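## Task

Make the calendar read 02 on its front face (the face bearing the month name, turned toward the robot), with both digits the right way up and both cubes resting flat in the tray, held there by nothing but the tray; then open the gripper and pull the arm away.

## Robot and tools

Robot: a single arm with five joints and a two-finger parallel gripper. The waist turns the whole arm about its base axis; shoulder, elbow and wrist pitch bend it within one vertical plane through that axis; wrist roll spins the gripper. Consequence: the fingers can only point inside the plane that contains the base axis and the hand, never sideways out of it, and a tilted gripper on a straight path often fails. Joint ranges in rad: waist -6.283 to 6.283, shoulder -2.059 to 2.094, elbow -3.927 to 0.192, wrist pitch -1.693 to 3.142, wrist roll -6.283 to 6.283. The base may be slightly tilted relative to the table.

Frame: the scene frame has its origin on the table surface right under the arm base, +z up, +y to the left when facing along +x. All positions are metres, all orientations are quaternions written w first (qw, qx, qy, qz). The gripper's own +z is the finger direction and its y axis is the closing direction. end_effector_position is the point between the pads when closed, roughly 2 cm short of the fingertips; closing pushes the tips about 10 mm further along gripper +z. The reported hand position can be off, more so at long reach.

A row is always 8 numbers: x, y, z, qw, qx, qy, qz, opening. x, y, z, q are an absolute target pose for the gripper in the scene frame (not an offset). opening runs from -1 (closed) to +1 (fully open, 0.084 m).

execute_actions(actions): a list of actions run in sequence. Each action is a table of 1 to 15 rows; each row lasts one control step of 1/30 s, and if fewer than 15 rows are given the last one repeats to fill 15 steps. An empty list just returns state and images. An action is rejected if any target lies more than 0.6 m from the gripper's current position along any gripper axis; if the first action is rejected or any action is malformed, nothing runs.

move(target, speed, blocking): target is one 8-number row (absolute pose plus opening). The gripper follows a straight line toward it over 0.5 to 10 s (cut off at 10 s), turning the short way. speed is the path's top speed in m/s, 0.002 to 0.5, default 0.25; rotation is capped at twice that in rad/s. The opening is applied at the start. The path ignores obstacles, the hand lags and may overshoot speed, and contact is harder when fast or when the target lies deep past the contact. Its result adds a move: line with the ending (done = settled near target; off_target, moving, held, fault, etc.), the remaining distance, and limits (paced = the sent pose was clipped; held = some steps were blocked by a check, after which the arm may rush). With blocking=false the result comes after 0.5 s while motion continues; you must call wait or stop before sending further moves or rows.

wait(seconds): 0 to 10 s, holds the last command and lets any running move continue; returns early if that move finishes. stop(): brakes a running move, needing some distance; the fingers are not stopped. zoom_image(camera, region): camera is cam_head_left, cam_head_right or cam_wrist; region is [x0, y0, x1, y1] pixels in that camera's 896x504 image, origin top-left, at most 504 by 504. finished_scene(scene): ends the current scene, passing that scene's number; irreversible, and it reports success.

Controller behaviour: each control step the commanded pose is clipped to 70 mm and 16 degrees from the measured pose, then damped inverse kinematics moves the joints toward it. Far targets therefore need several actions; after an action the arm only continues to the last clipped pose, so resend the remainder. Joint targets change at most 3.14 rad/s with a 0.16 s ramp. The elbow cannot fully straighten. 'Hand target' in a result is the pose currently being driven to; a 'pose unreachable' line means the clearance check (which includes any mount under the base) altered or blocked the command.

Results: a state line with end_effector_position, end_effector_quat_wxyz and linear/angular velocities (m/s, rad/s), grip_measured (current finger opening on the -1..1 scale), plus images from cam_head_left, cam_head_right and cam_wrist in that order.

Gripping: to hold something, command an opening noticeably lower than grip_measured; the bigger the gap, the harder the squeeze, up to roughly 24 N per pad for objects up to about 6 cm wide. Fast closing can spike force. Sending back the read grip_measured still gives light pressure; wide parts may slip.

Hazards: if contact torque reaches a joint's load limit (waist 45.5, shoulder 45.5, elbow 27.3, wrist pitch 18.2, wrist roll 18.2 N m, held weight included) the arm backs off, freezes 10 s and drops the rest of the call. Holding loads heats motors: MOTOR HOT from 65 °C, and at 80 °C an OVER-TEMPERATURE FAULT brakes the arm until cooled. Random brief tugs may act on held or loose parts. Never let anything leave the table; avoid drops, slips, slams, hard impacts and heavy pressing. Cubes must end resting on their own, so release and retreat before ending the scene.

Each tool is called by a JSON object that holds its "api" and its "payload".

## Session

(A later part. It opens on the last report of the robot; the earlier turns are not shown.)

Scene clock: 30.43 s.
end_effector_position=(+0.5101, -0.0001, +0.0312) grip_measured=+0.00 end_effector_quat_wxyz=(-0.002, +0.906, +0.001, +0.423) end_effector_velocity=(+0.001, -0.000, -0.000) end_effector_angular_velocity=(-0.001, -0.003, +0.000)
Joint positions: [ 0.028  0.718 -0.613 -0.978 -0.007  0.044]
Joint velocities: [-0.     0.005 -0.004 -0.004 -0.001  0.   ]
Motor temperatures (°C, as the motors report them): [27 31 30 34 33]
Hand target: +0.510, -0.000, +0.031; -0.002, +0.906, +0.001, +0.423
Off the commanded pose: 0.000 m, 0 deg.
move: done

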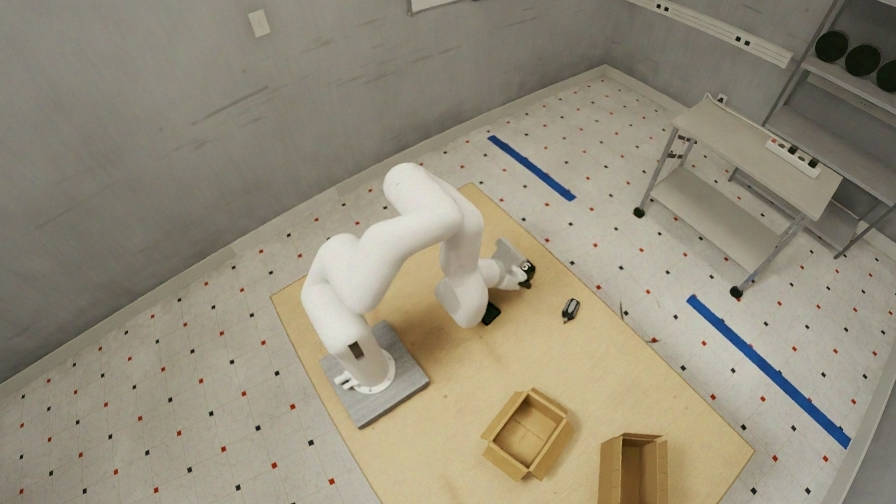

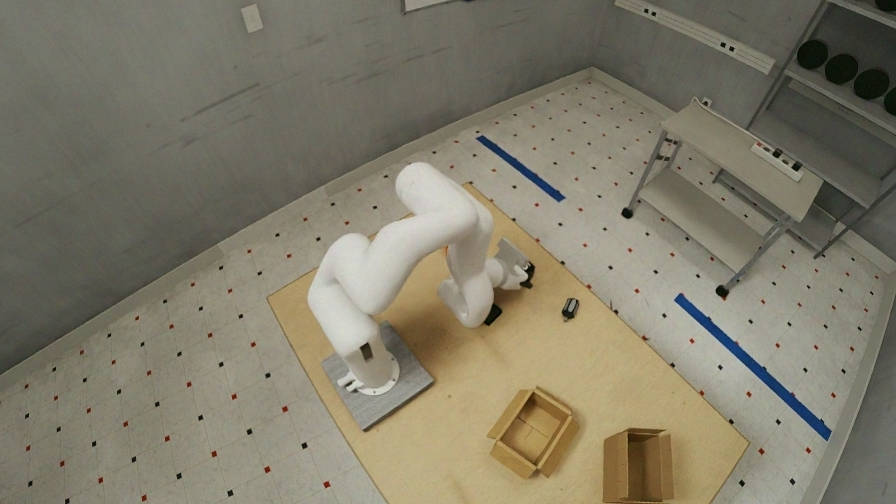

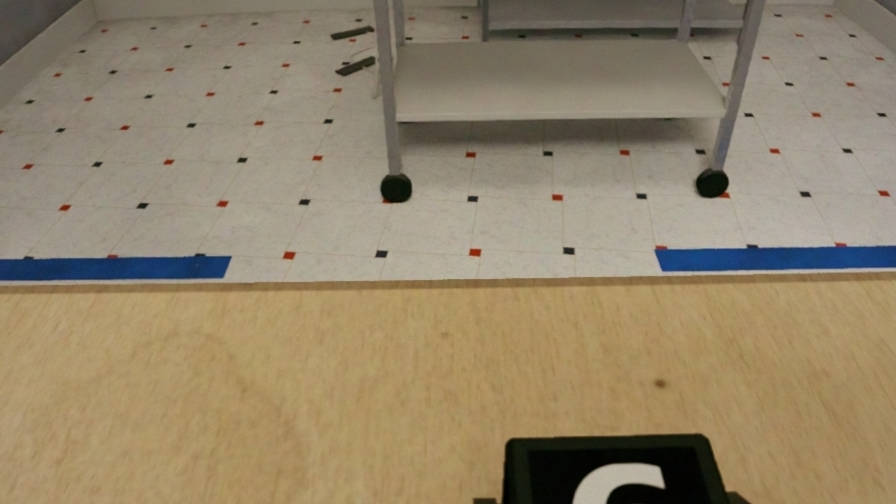

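{"api": "move", "payload": {"target": [0.51,0,0.031,0,0.906,0,0.423,1]}}

{"api": "move", "payload": {"target": [0.518,0,0.09,0,1,0,0,1], "speed": 0.4}}

{"api": "move", "payload": {"target": [0.518,0,0.09,0,0.707,0.707,0,1], "speed": 0.5}}

{"api": "move", "payload": {"target": [0.518,0,0.039,0,0.707,0.707,0,1], "speed": 0.1}}

{"api": "move", "payload": {"target": [0.518,0,0.039,0,0.707,0.707,0,-0.4]}}

{"api": "move", "payload": {"target": [0.5,0,0.12,0,0.707,0.707,0,-0.4]}}

{"api": "move", "payload": {"target": [0.348,-0.034,0.12,0,0.636,0.772,0,-0.4]}}

Scene clock: 31.37 s.
end_effector_position=(+0.5100, -0.0001, +0.0310) grip_measured=+1.00 end_effector_quat_wxyz=(-0.002, +0.906, +0.001, +0.423) end_effector_velocity=(+0.000, +0.000, +0.000) end_effector_angular_velocity=(-0.000, -0.001, +0.000)
Joint positions: [ 0.028  0.719 -0.613 -0.979 -0.007  0.084]
Joint velocities: [ 0.    -0.    -0.001 -0.001 -0.     0.   ]
Motor temperatures (°C, as the motors report them): [27 31 30 34 33]
Hand target: +0.510, -0.000, +0.031; -0.002, +0.906, +0.001, +0.423
Off the commanded pose: 0.000 m, 0 deg.
move: done

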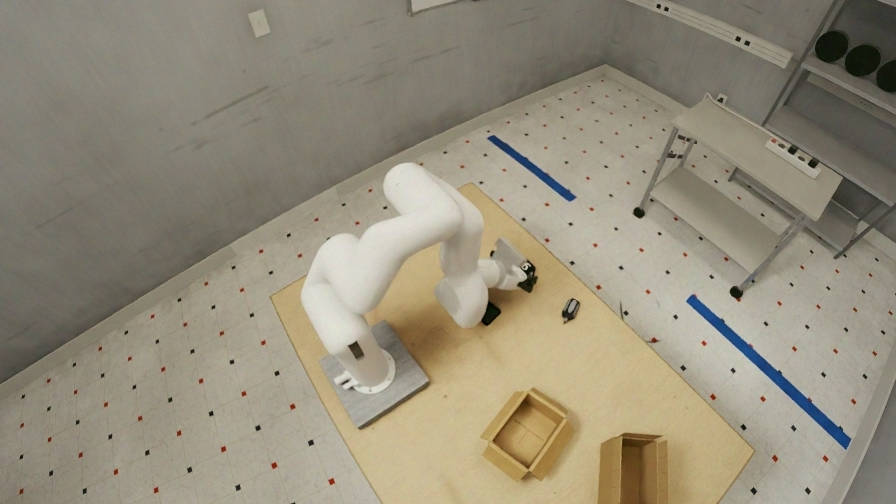

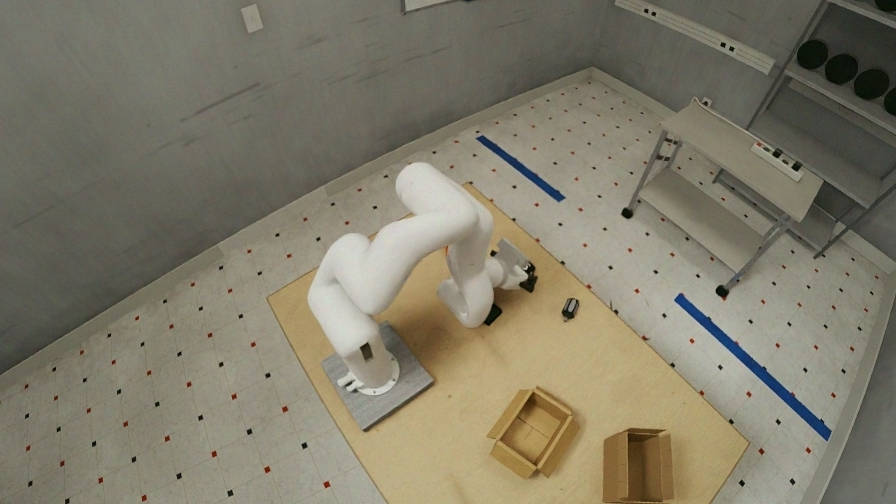

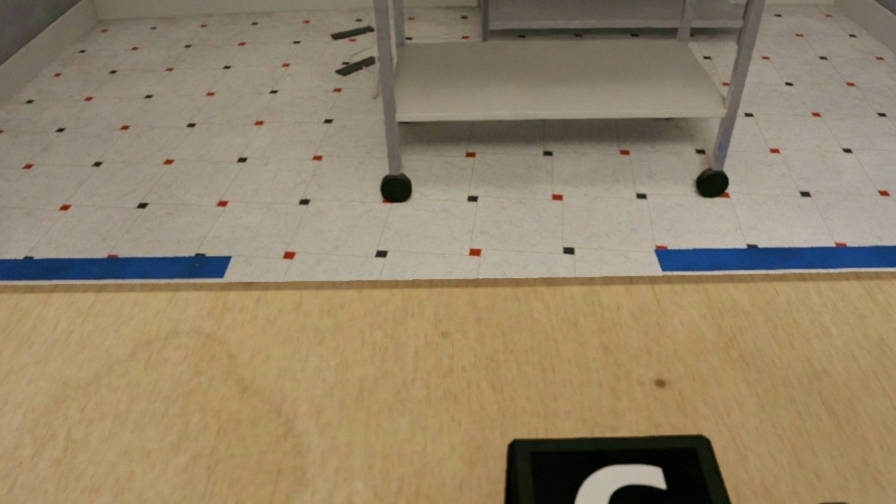

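Scene clock: 33.07 s.
end_effector_position=(+0.5174, -0.0000, +0.0901) grip_measured=+1.00 end_effector_quat_wxyz=(-0.004, +1.000, +0.000, +0.000) end_effector_velocity=(+0.002, +0.001, +0.002) end_effector_angular_velocity=(-0.000, +0.005, +0.002)
Joint positions: [ 0.029  0.388 -1.11   0.723 -0.     0.084]
Joint velocities: [ 0.002  0.004 -0.014  0.015  0.    -0.   ]
Motor temperatures (°C, as the motors report them): [27 31 30 34 33]
Hand target: +0.518, -0.000, +0.090; -0.004, +1.000, +0.000, +0.000
Off the commanded pose: 0.001 m, 0 deg.
move: done

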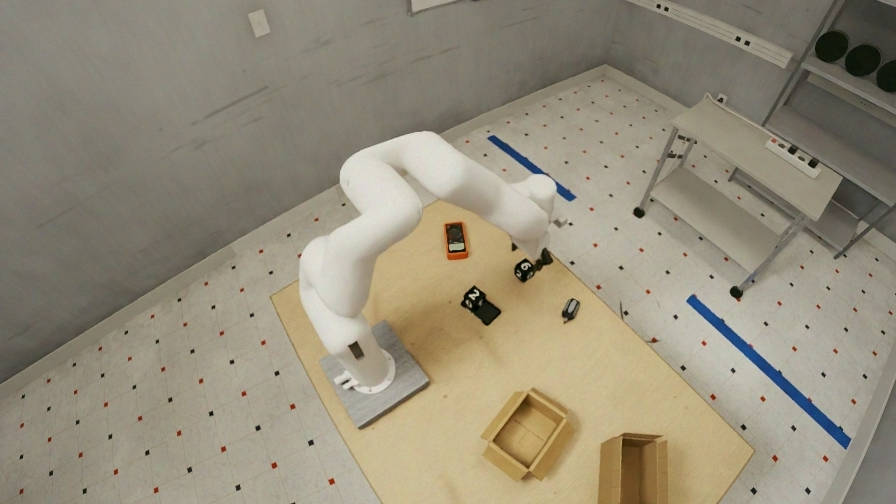

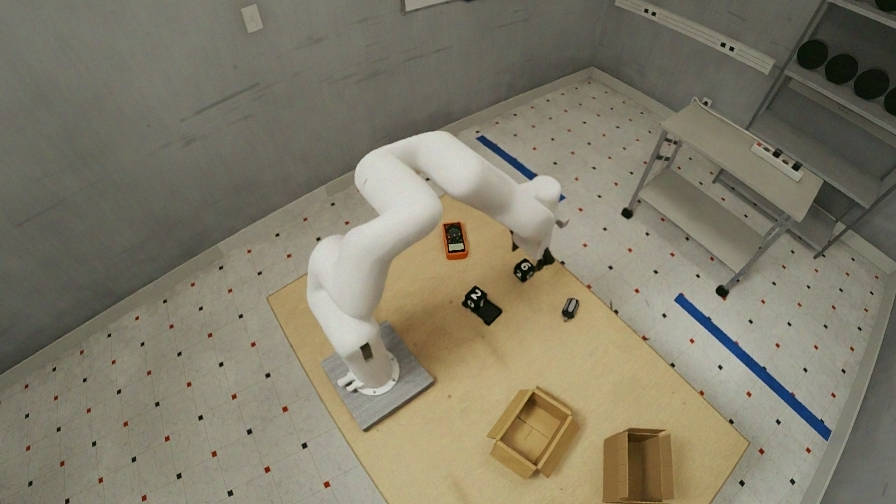

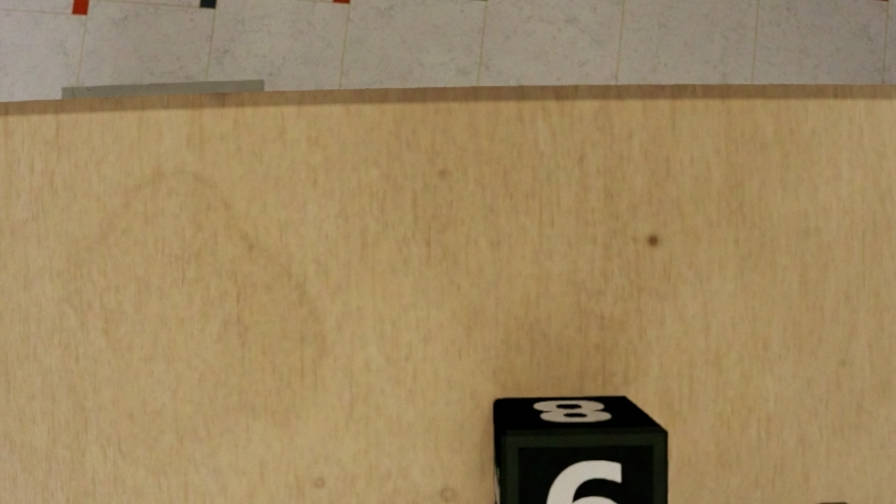

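Scene clock: 35.23 s.
end_effector_position=(+0.5180, -0.0000, +0.0900) grip_measured=+1.00 end_effector_quat_wxyz=(-0.003, +0.707, +0.707, +0.003) end_effector_velocity=(-0.000, +0.000, -0.000) end_effector_angular_velocity=(-0.000, -0.000, +0.010)
Joint positions: [ 0.029  0.39  -1.113  0.724 -1.569  0.084]
Joint velocities: [ 0.001 -0.     0.    -0.    -0.009 -0.   ]
Motor temperatures (°C, as the motors report them): [27 31 30 34 33]
Hand target: +0.518, -0.000, +0.090; -0.003, +0.707, +0.707, +0.003
Off the commanded pose: 0.000 m, 0 deg.
move: done

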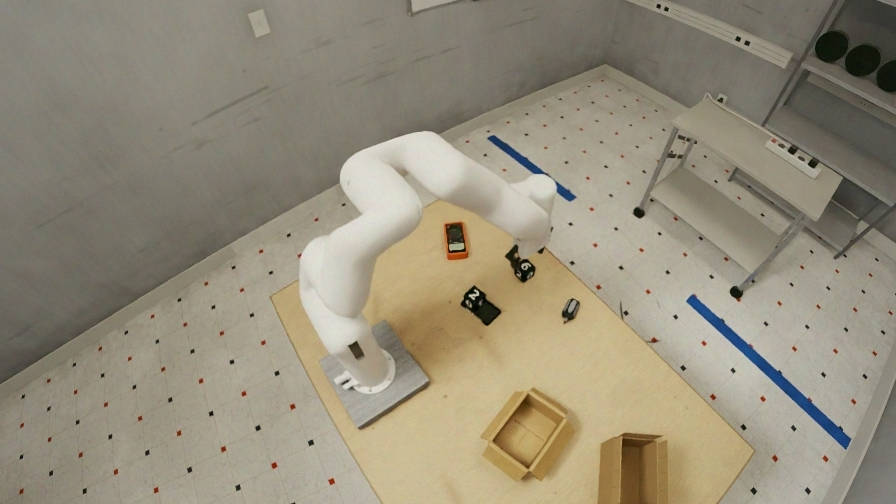

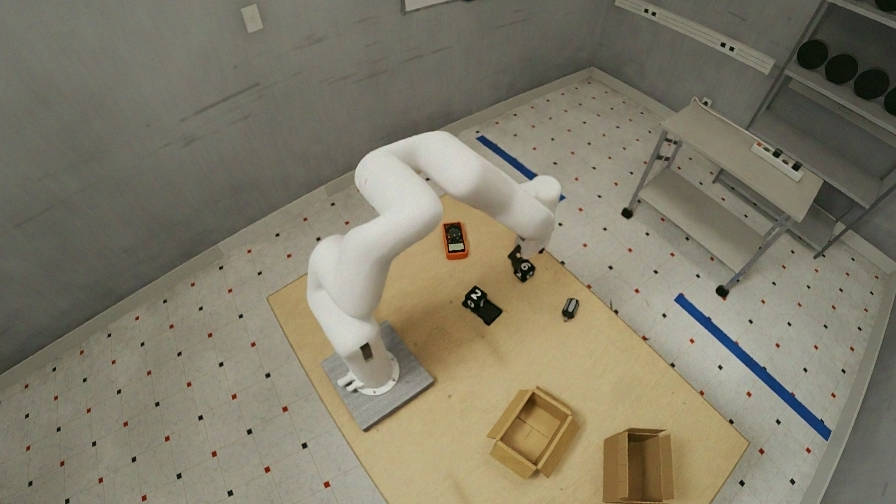

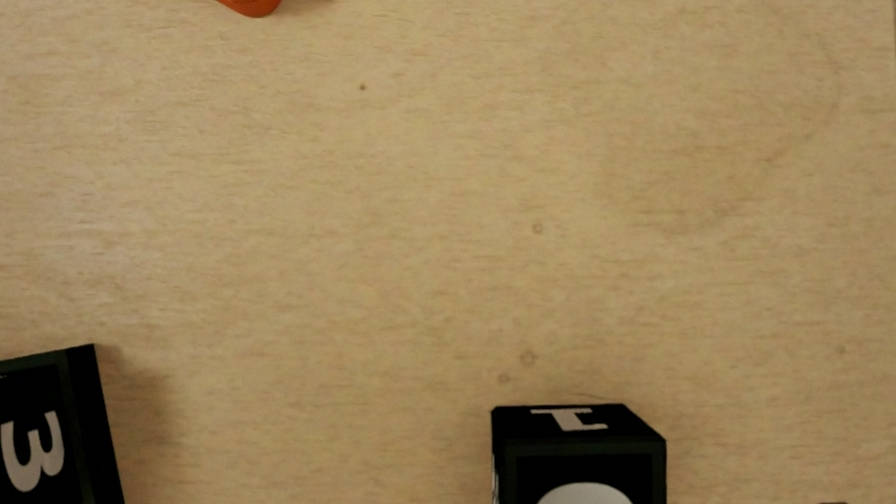

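Scene clock: 36.13 s.
end_effector_position=(+0.5183, +0.0000, +0.0396) grip_measured=+1.00 end_effector_quat_wxyz=(-0.003, +0.707, +0.707, +0.003) end_effector_velocity=(-0.001, +0.000, -0.003) end_effector_angular_velocity=(-0.000, +0.004, +0.001)
Joint positions: [ 0.028  0.5   -1.107  0.606 -1.571  0.084]
Joint velocities: [ 0.     0.005  0.002 -0.003 -0.     0.   ]
Motor temperatures (°C, as the motors report them): [27 31 30 34 33]
Hand target: +0.518, -0.000, +0.039; -0.003, +0.707, +0.707, +0.003
Off the commanded pose: 0.001 m, 0 deg.
move: done

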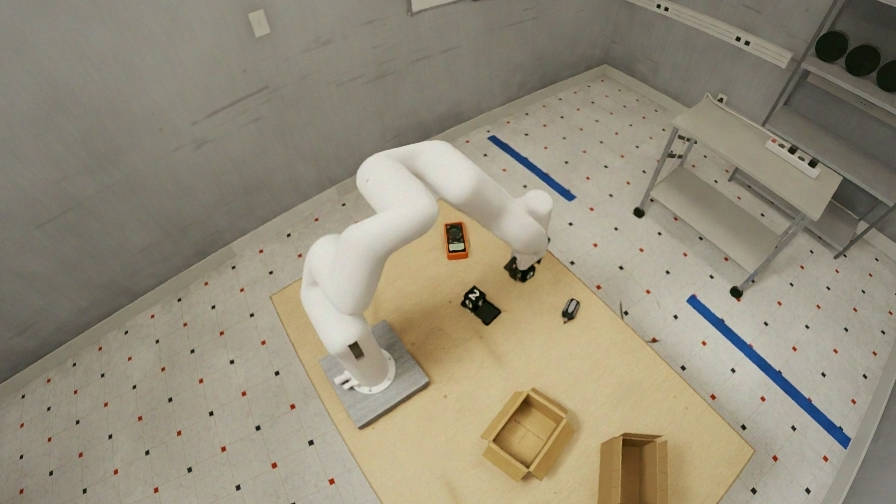

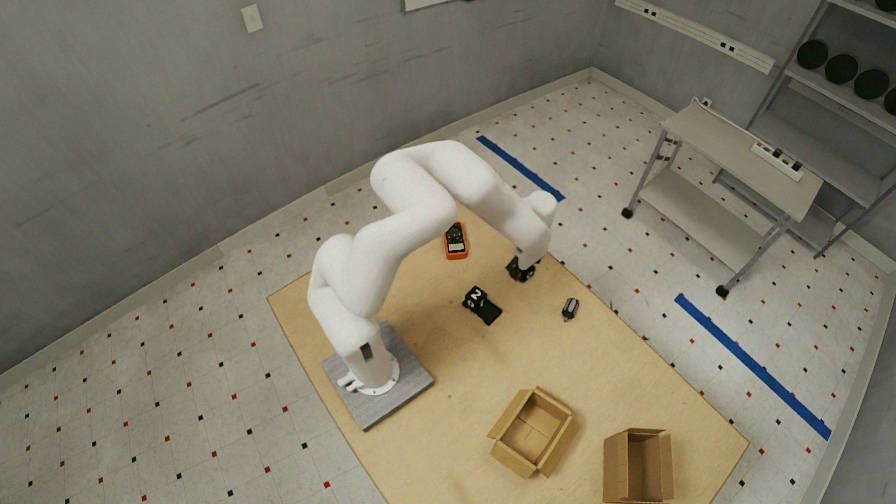

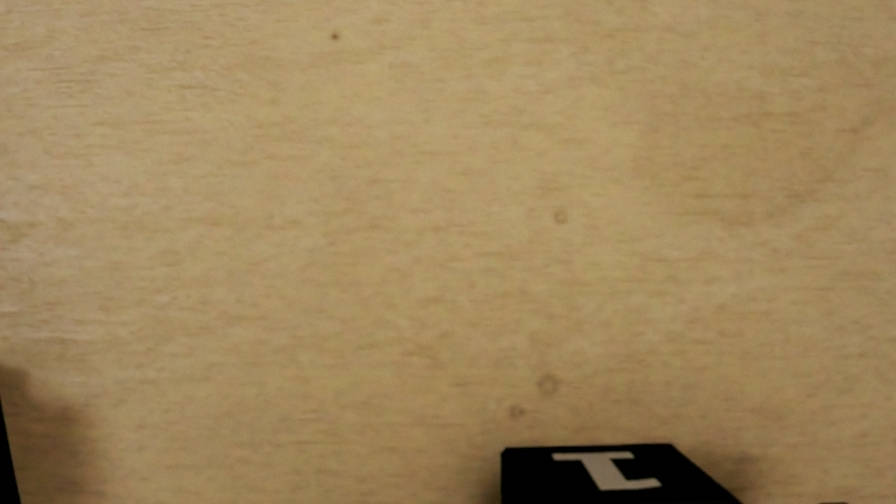

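Scene clock: 36.83 s.
end_effector_position=(+0.5184, +0.0000, +0.0395) grip_measured=+0.00 end_effector_quat_wxyz=(-0.003, +0.707, +0.707, +0.003) end_effector_velocity=(-0.001, -0.000, -0.001) end_effector_angular_velocity=(+0.000, +0.004, -0.001)
Joint positions: [ 0.028  0.501 -1.107  0.606 -1.571  0.044]
Joint velocities: [-0.001  0.     0.001  0.002  0.001  0.   ]
Motor temperatures (°C, as the motors report them): [27 31 30 34 33]
Hand target: +0.518, +0.000, +0.039; -0.003, +0.707, +0.707, +0.003
Off the commanded pose: 0.001 m, 0 deg.
move: done

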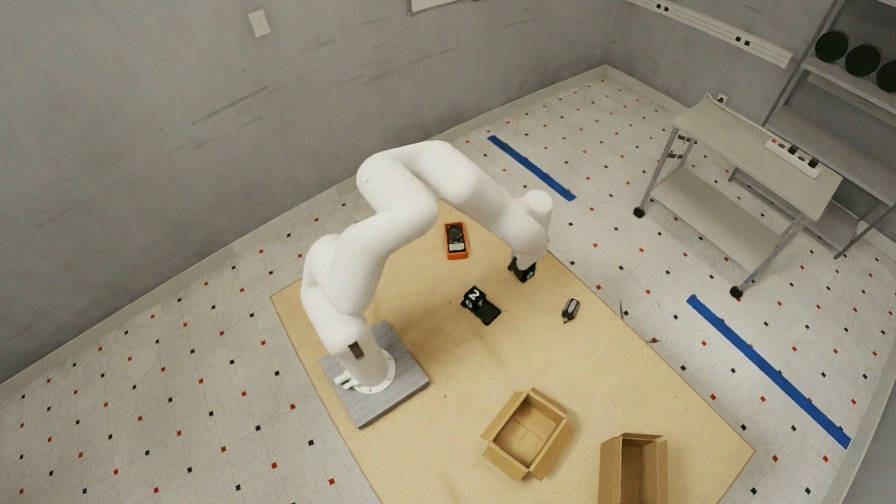

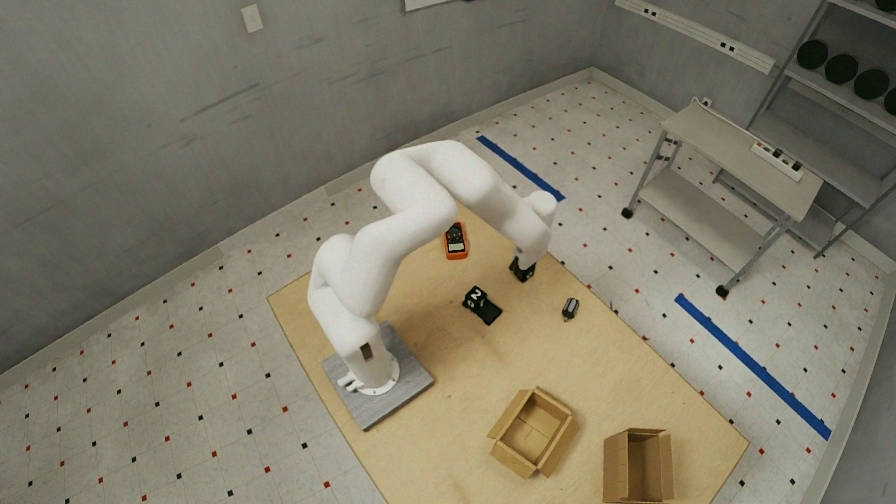

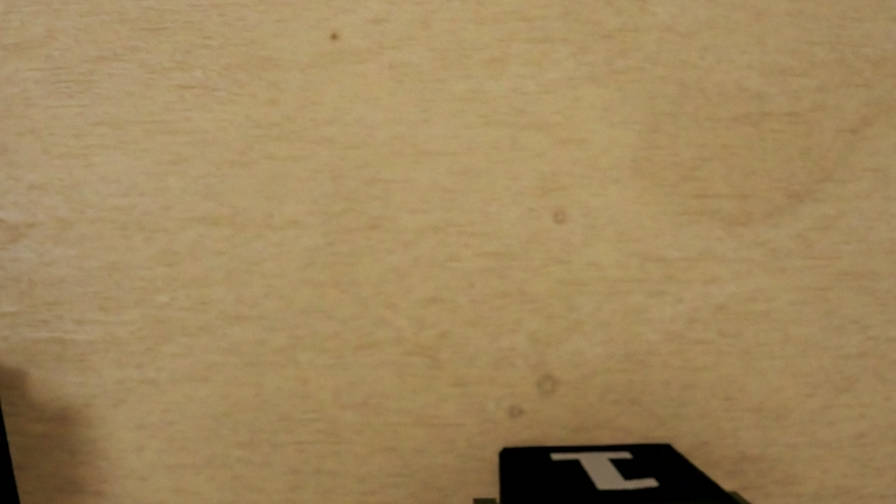

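Scene clock: 37.73 s.
end_effector_position=(+0.4998, +0.0000, +0.1193) grip_measured=+0.00 end_effector_quat_wxyz=(-0.003, +0.707, +0.707, +0.003) end_effector_velocity=(+0.002, -0.000, +0.005) end_effector_angular_velocity=(+0.000, -0.008, -0.001)
Joint positions: [ 0.029  0.281 -1.051  0.772 -1.569  0.044]
Joint velocities: [-0.    -0.007 -0.003  0.002  0.     0.   ]
Motor temperatures (°C, as the motors report them): [27 31 30 34 33]
Hand target: +0.500, +0.000, +0.120; -0.003, +0.707, +0.707, +0.003
Off the commanded pose: 0.001 m, 0 deg.
move: done

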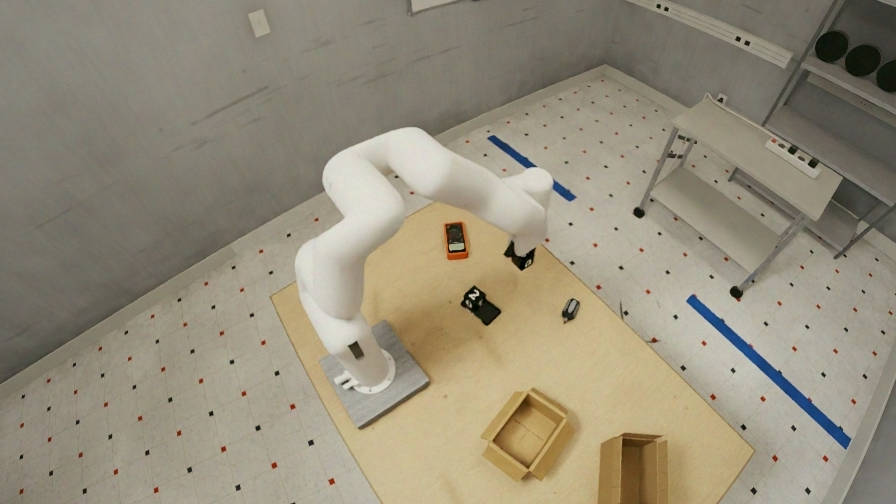

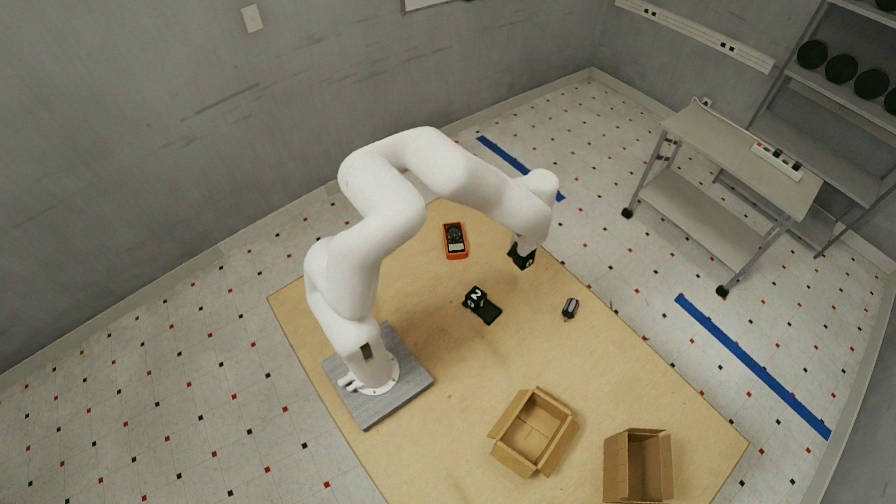

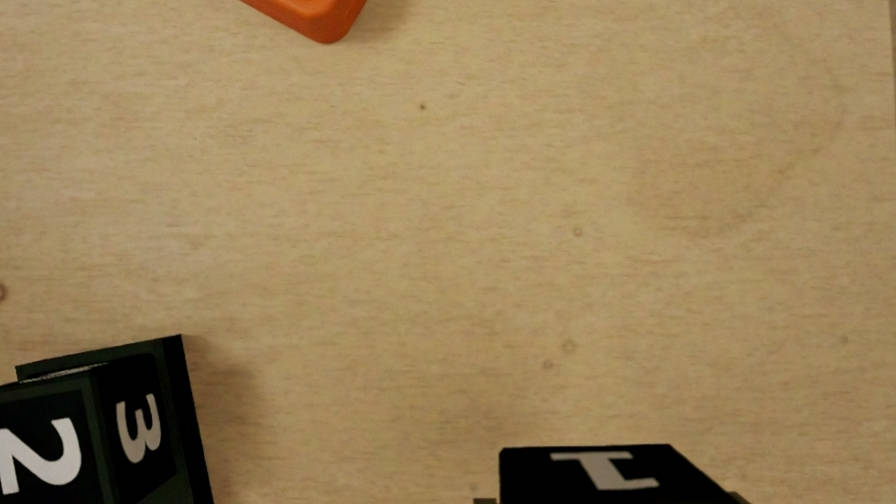

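Scene clock: 38.93 s.
end_effector_position=(+0.3481, -0.0335, +0.1199) grip_measured=+0.00 end_effector_quat_wxyz=(-0.002, +0.636, +0.772, +0.004) end_effector_velocity=(-0.003, -0.000, -0.000) end_effector_angular_velocity=(+0.000, +0.001, +0.000)
Joint positions: [-0.066 -0.18  -0.484  0.664 -1.857  0.044]
Joint velocities: [-0.002 -0.008  0.008  0.001 -0.002 -0.   ]
Motor temperatures (°C, as the motors report them): [27 31 30 34 33]
Hand target: +0.348, -0.034, +0.120; -0.002, +0.636, +0.772, +0.004
Off the commanded pose: 0.001 m, 0 deg.
move: done

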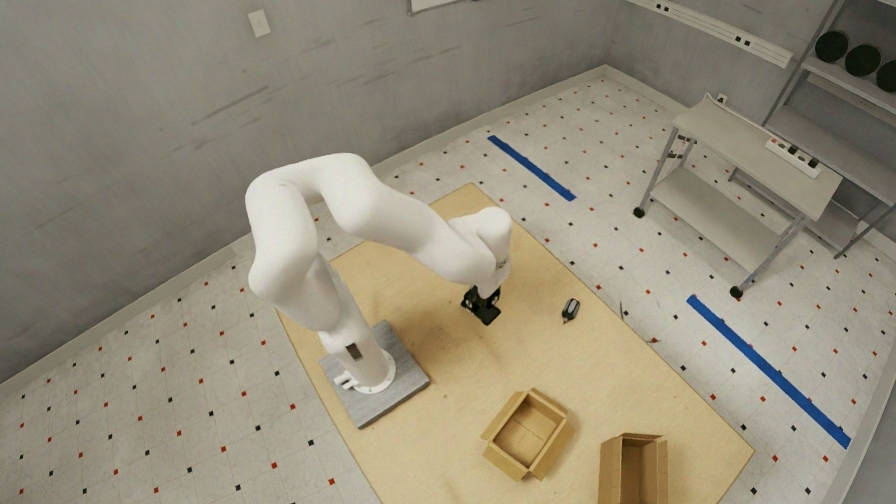

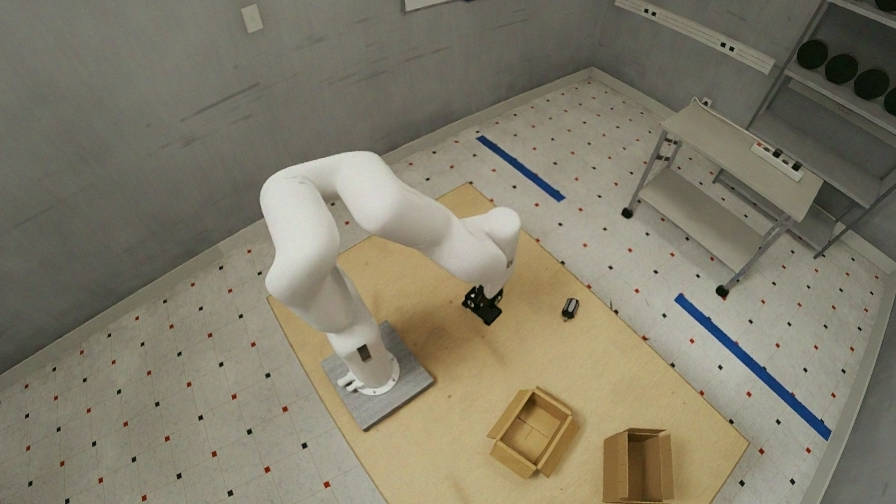

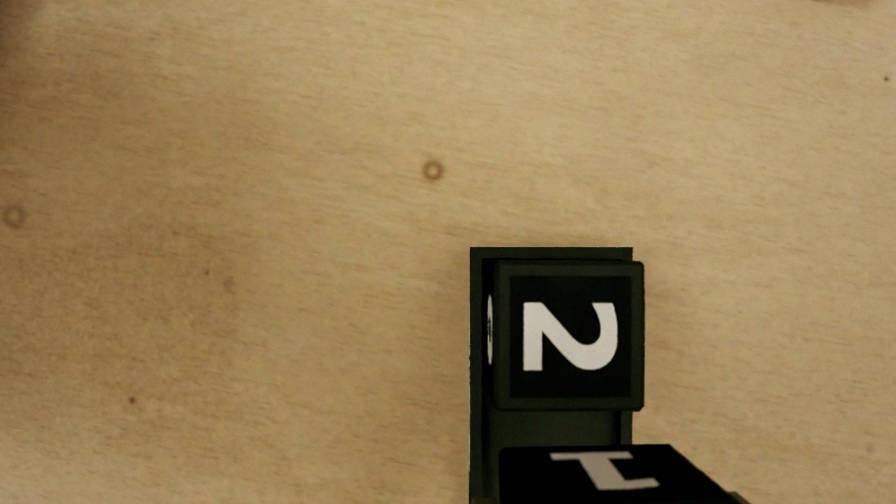

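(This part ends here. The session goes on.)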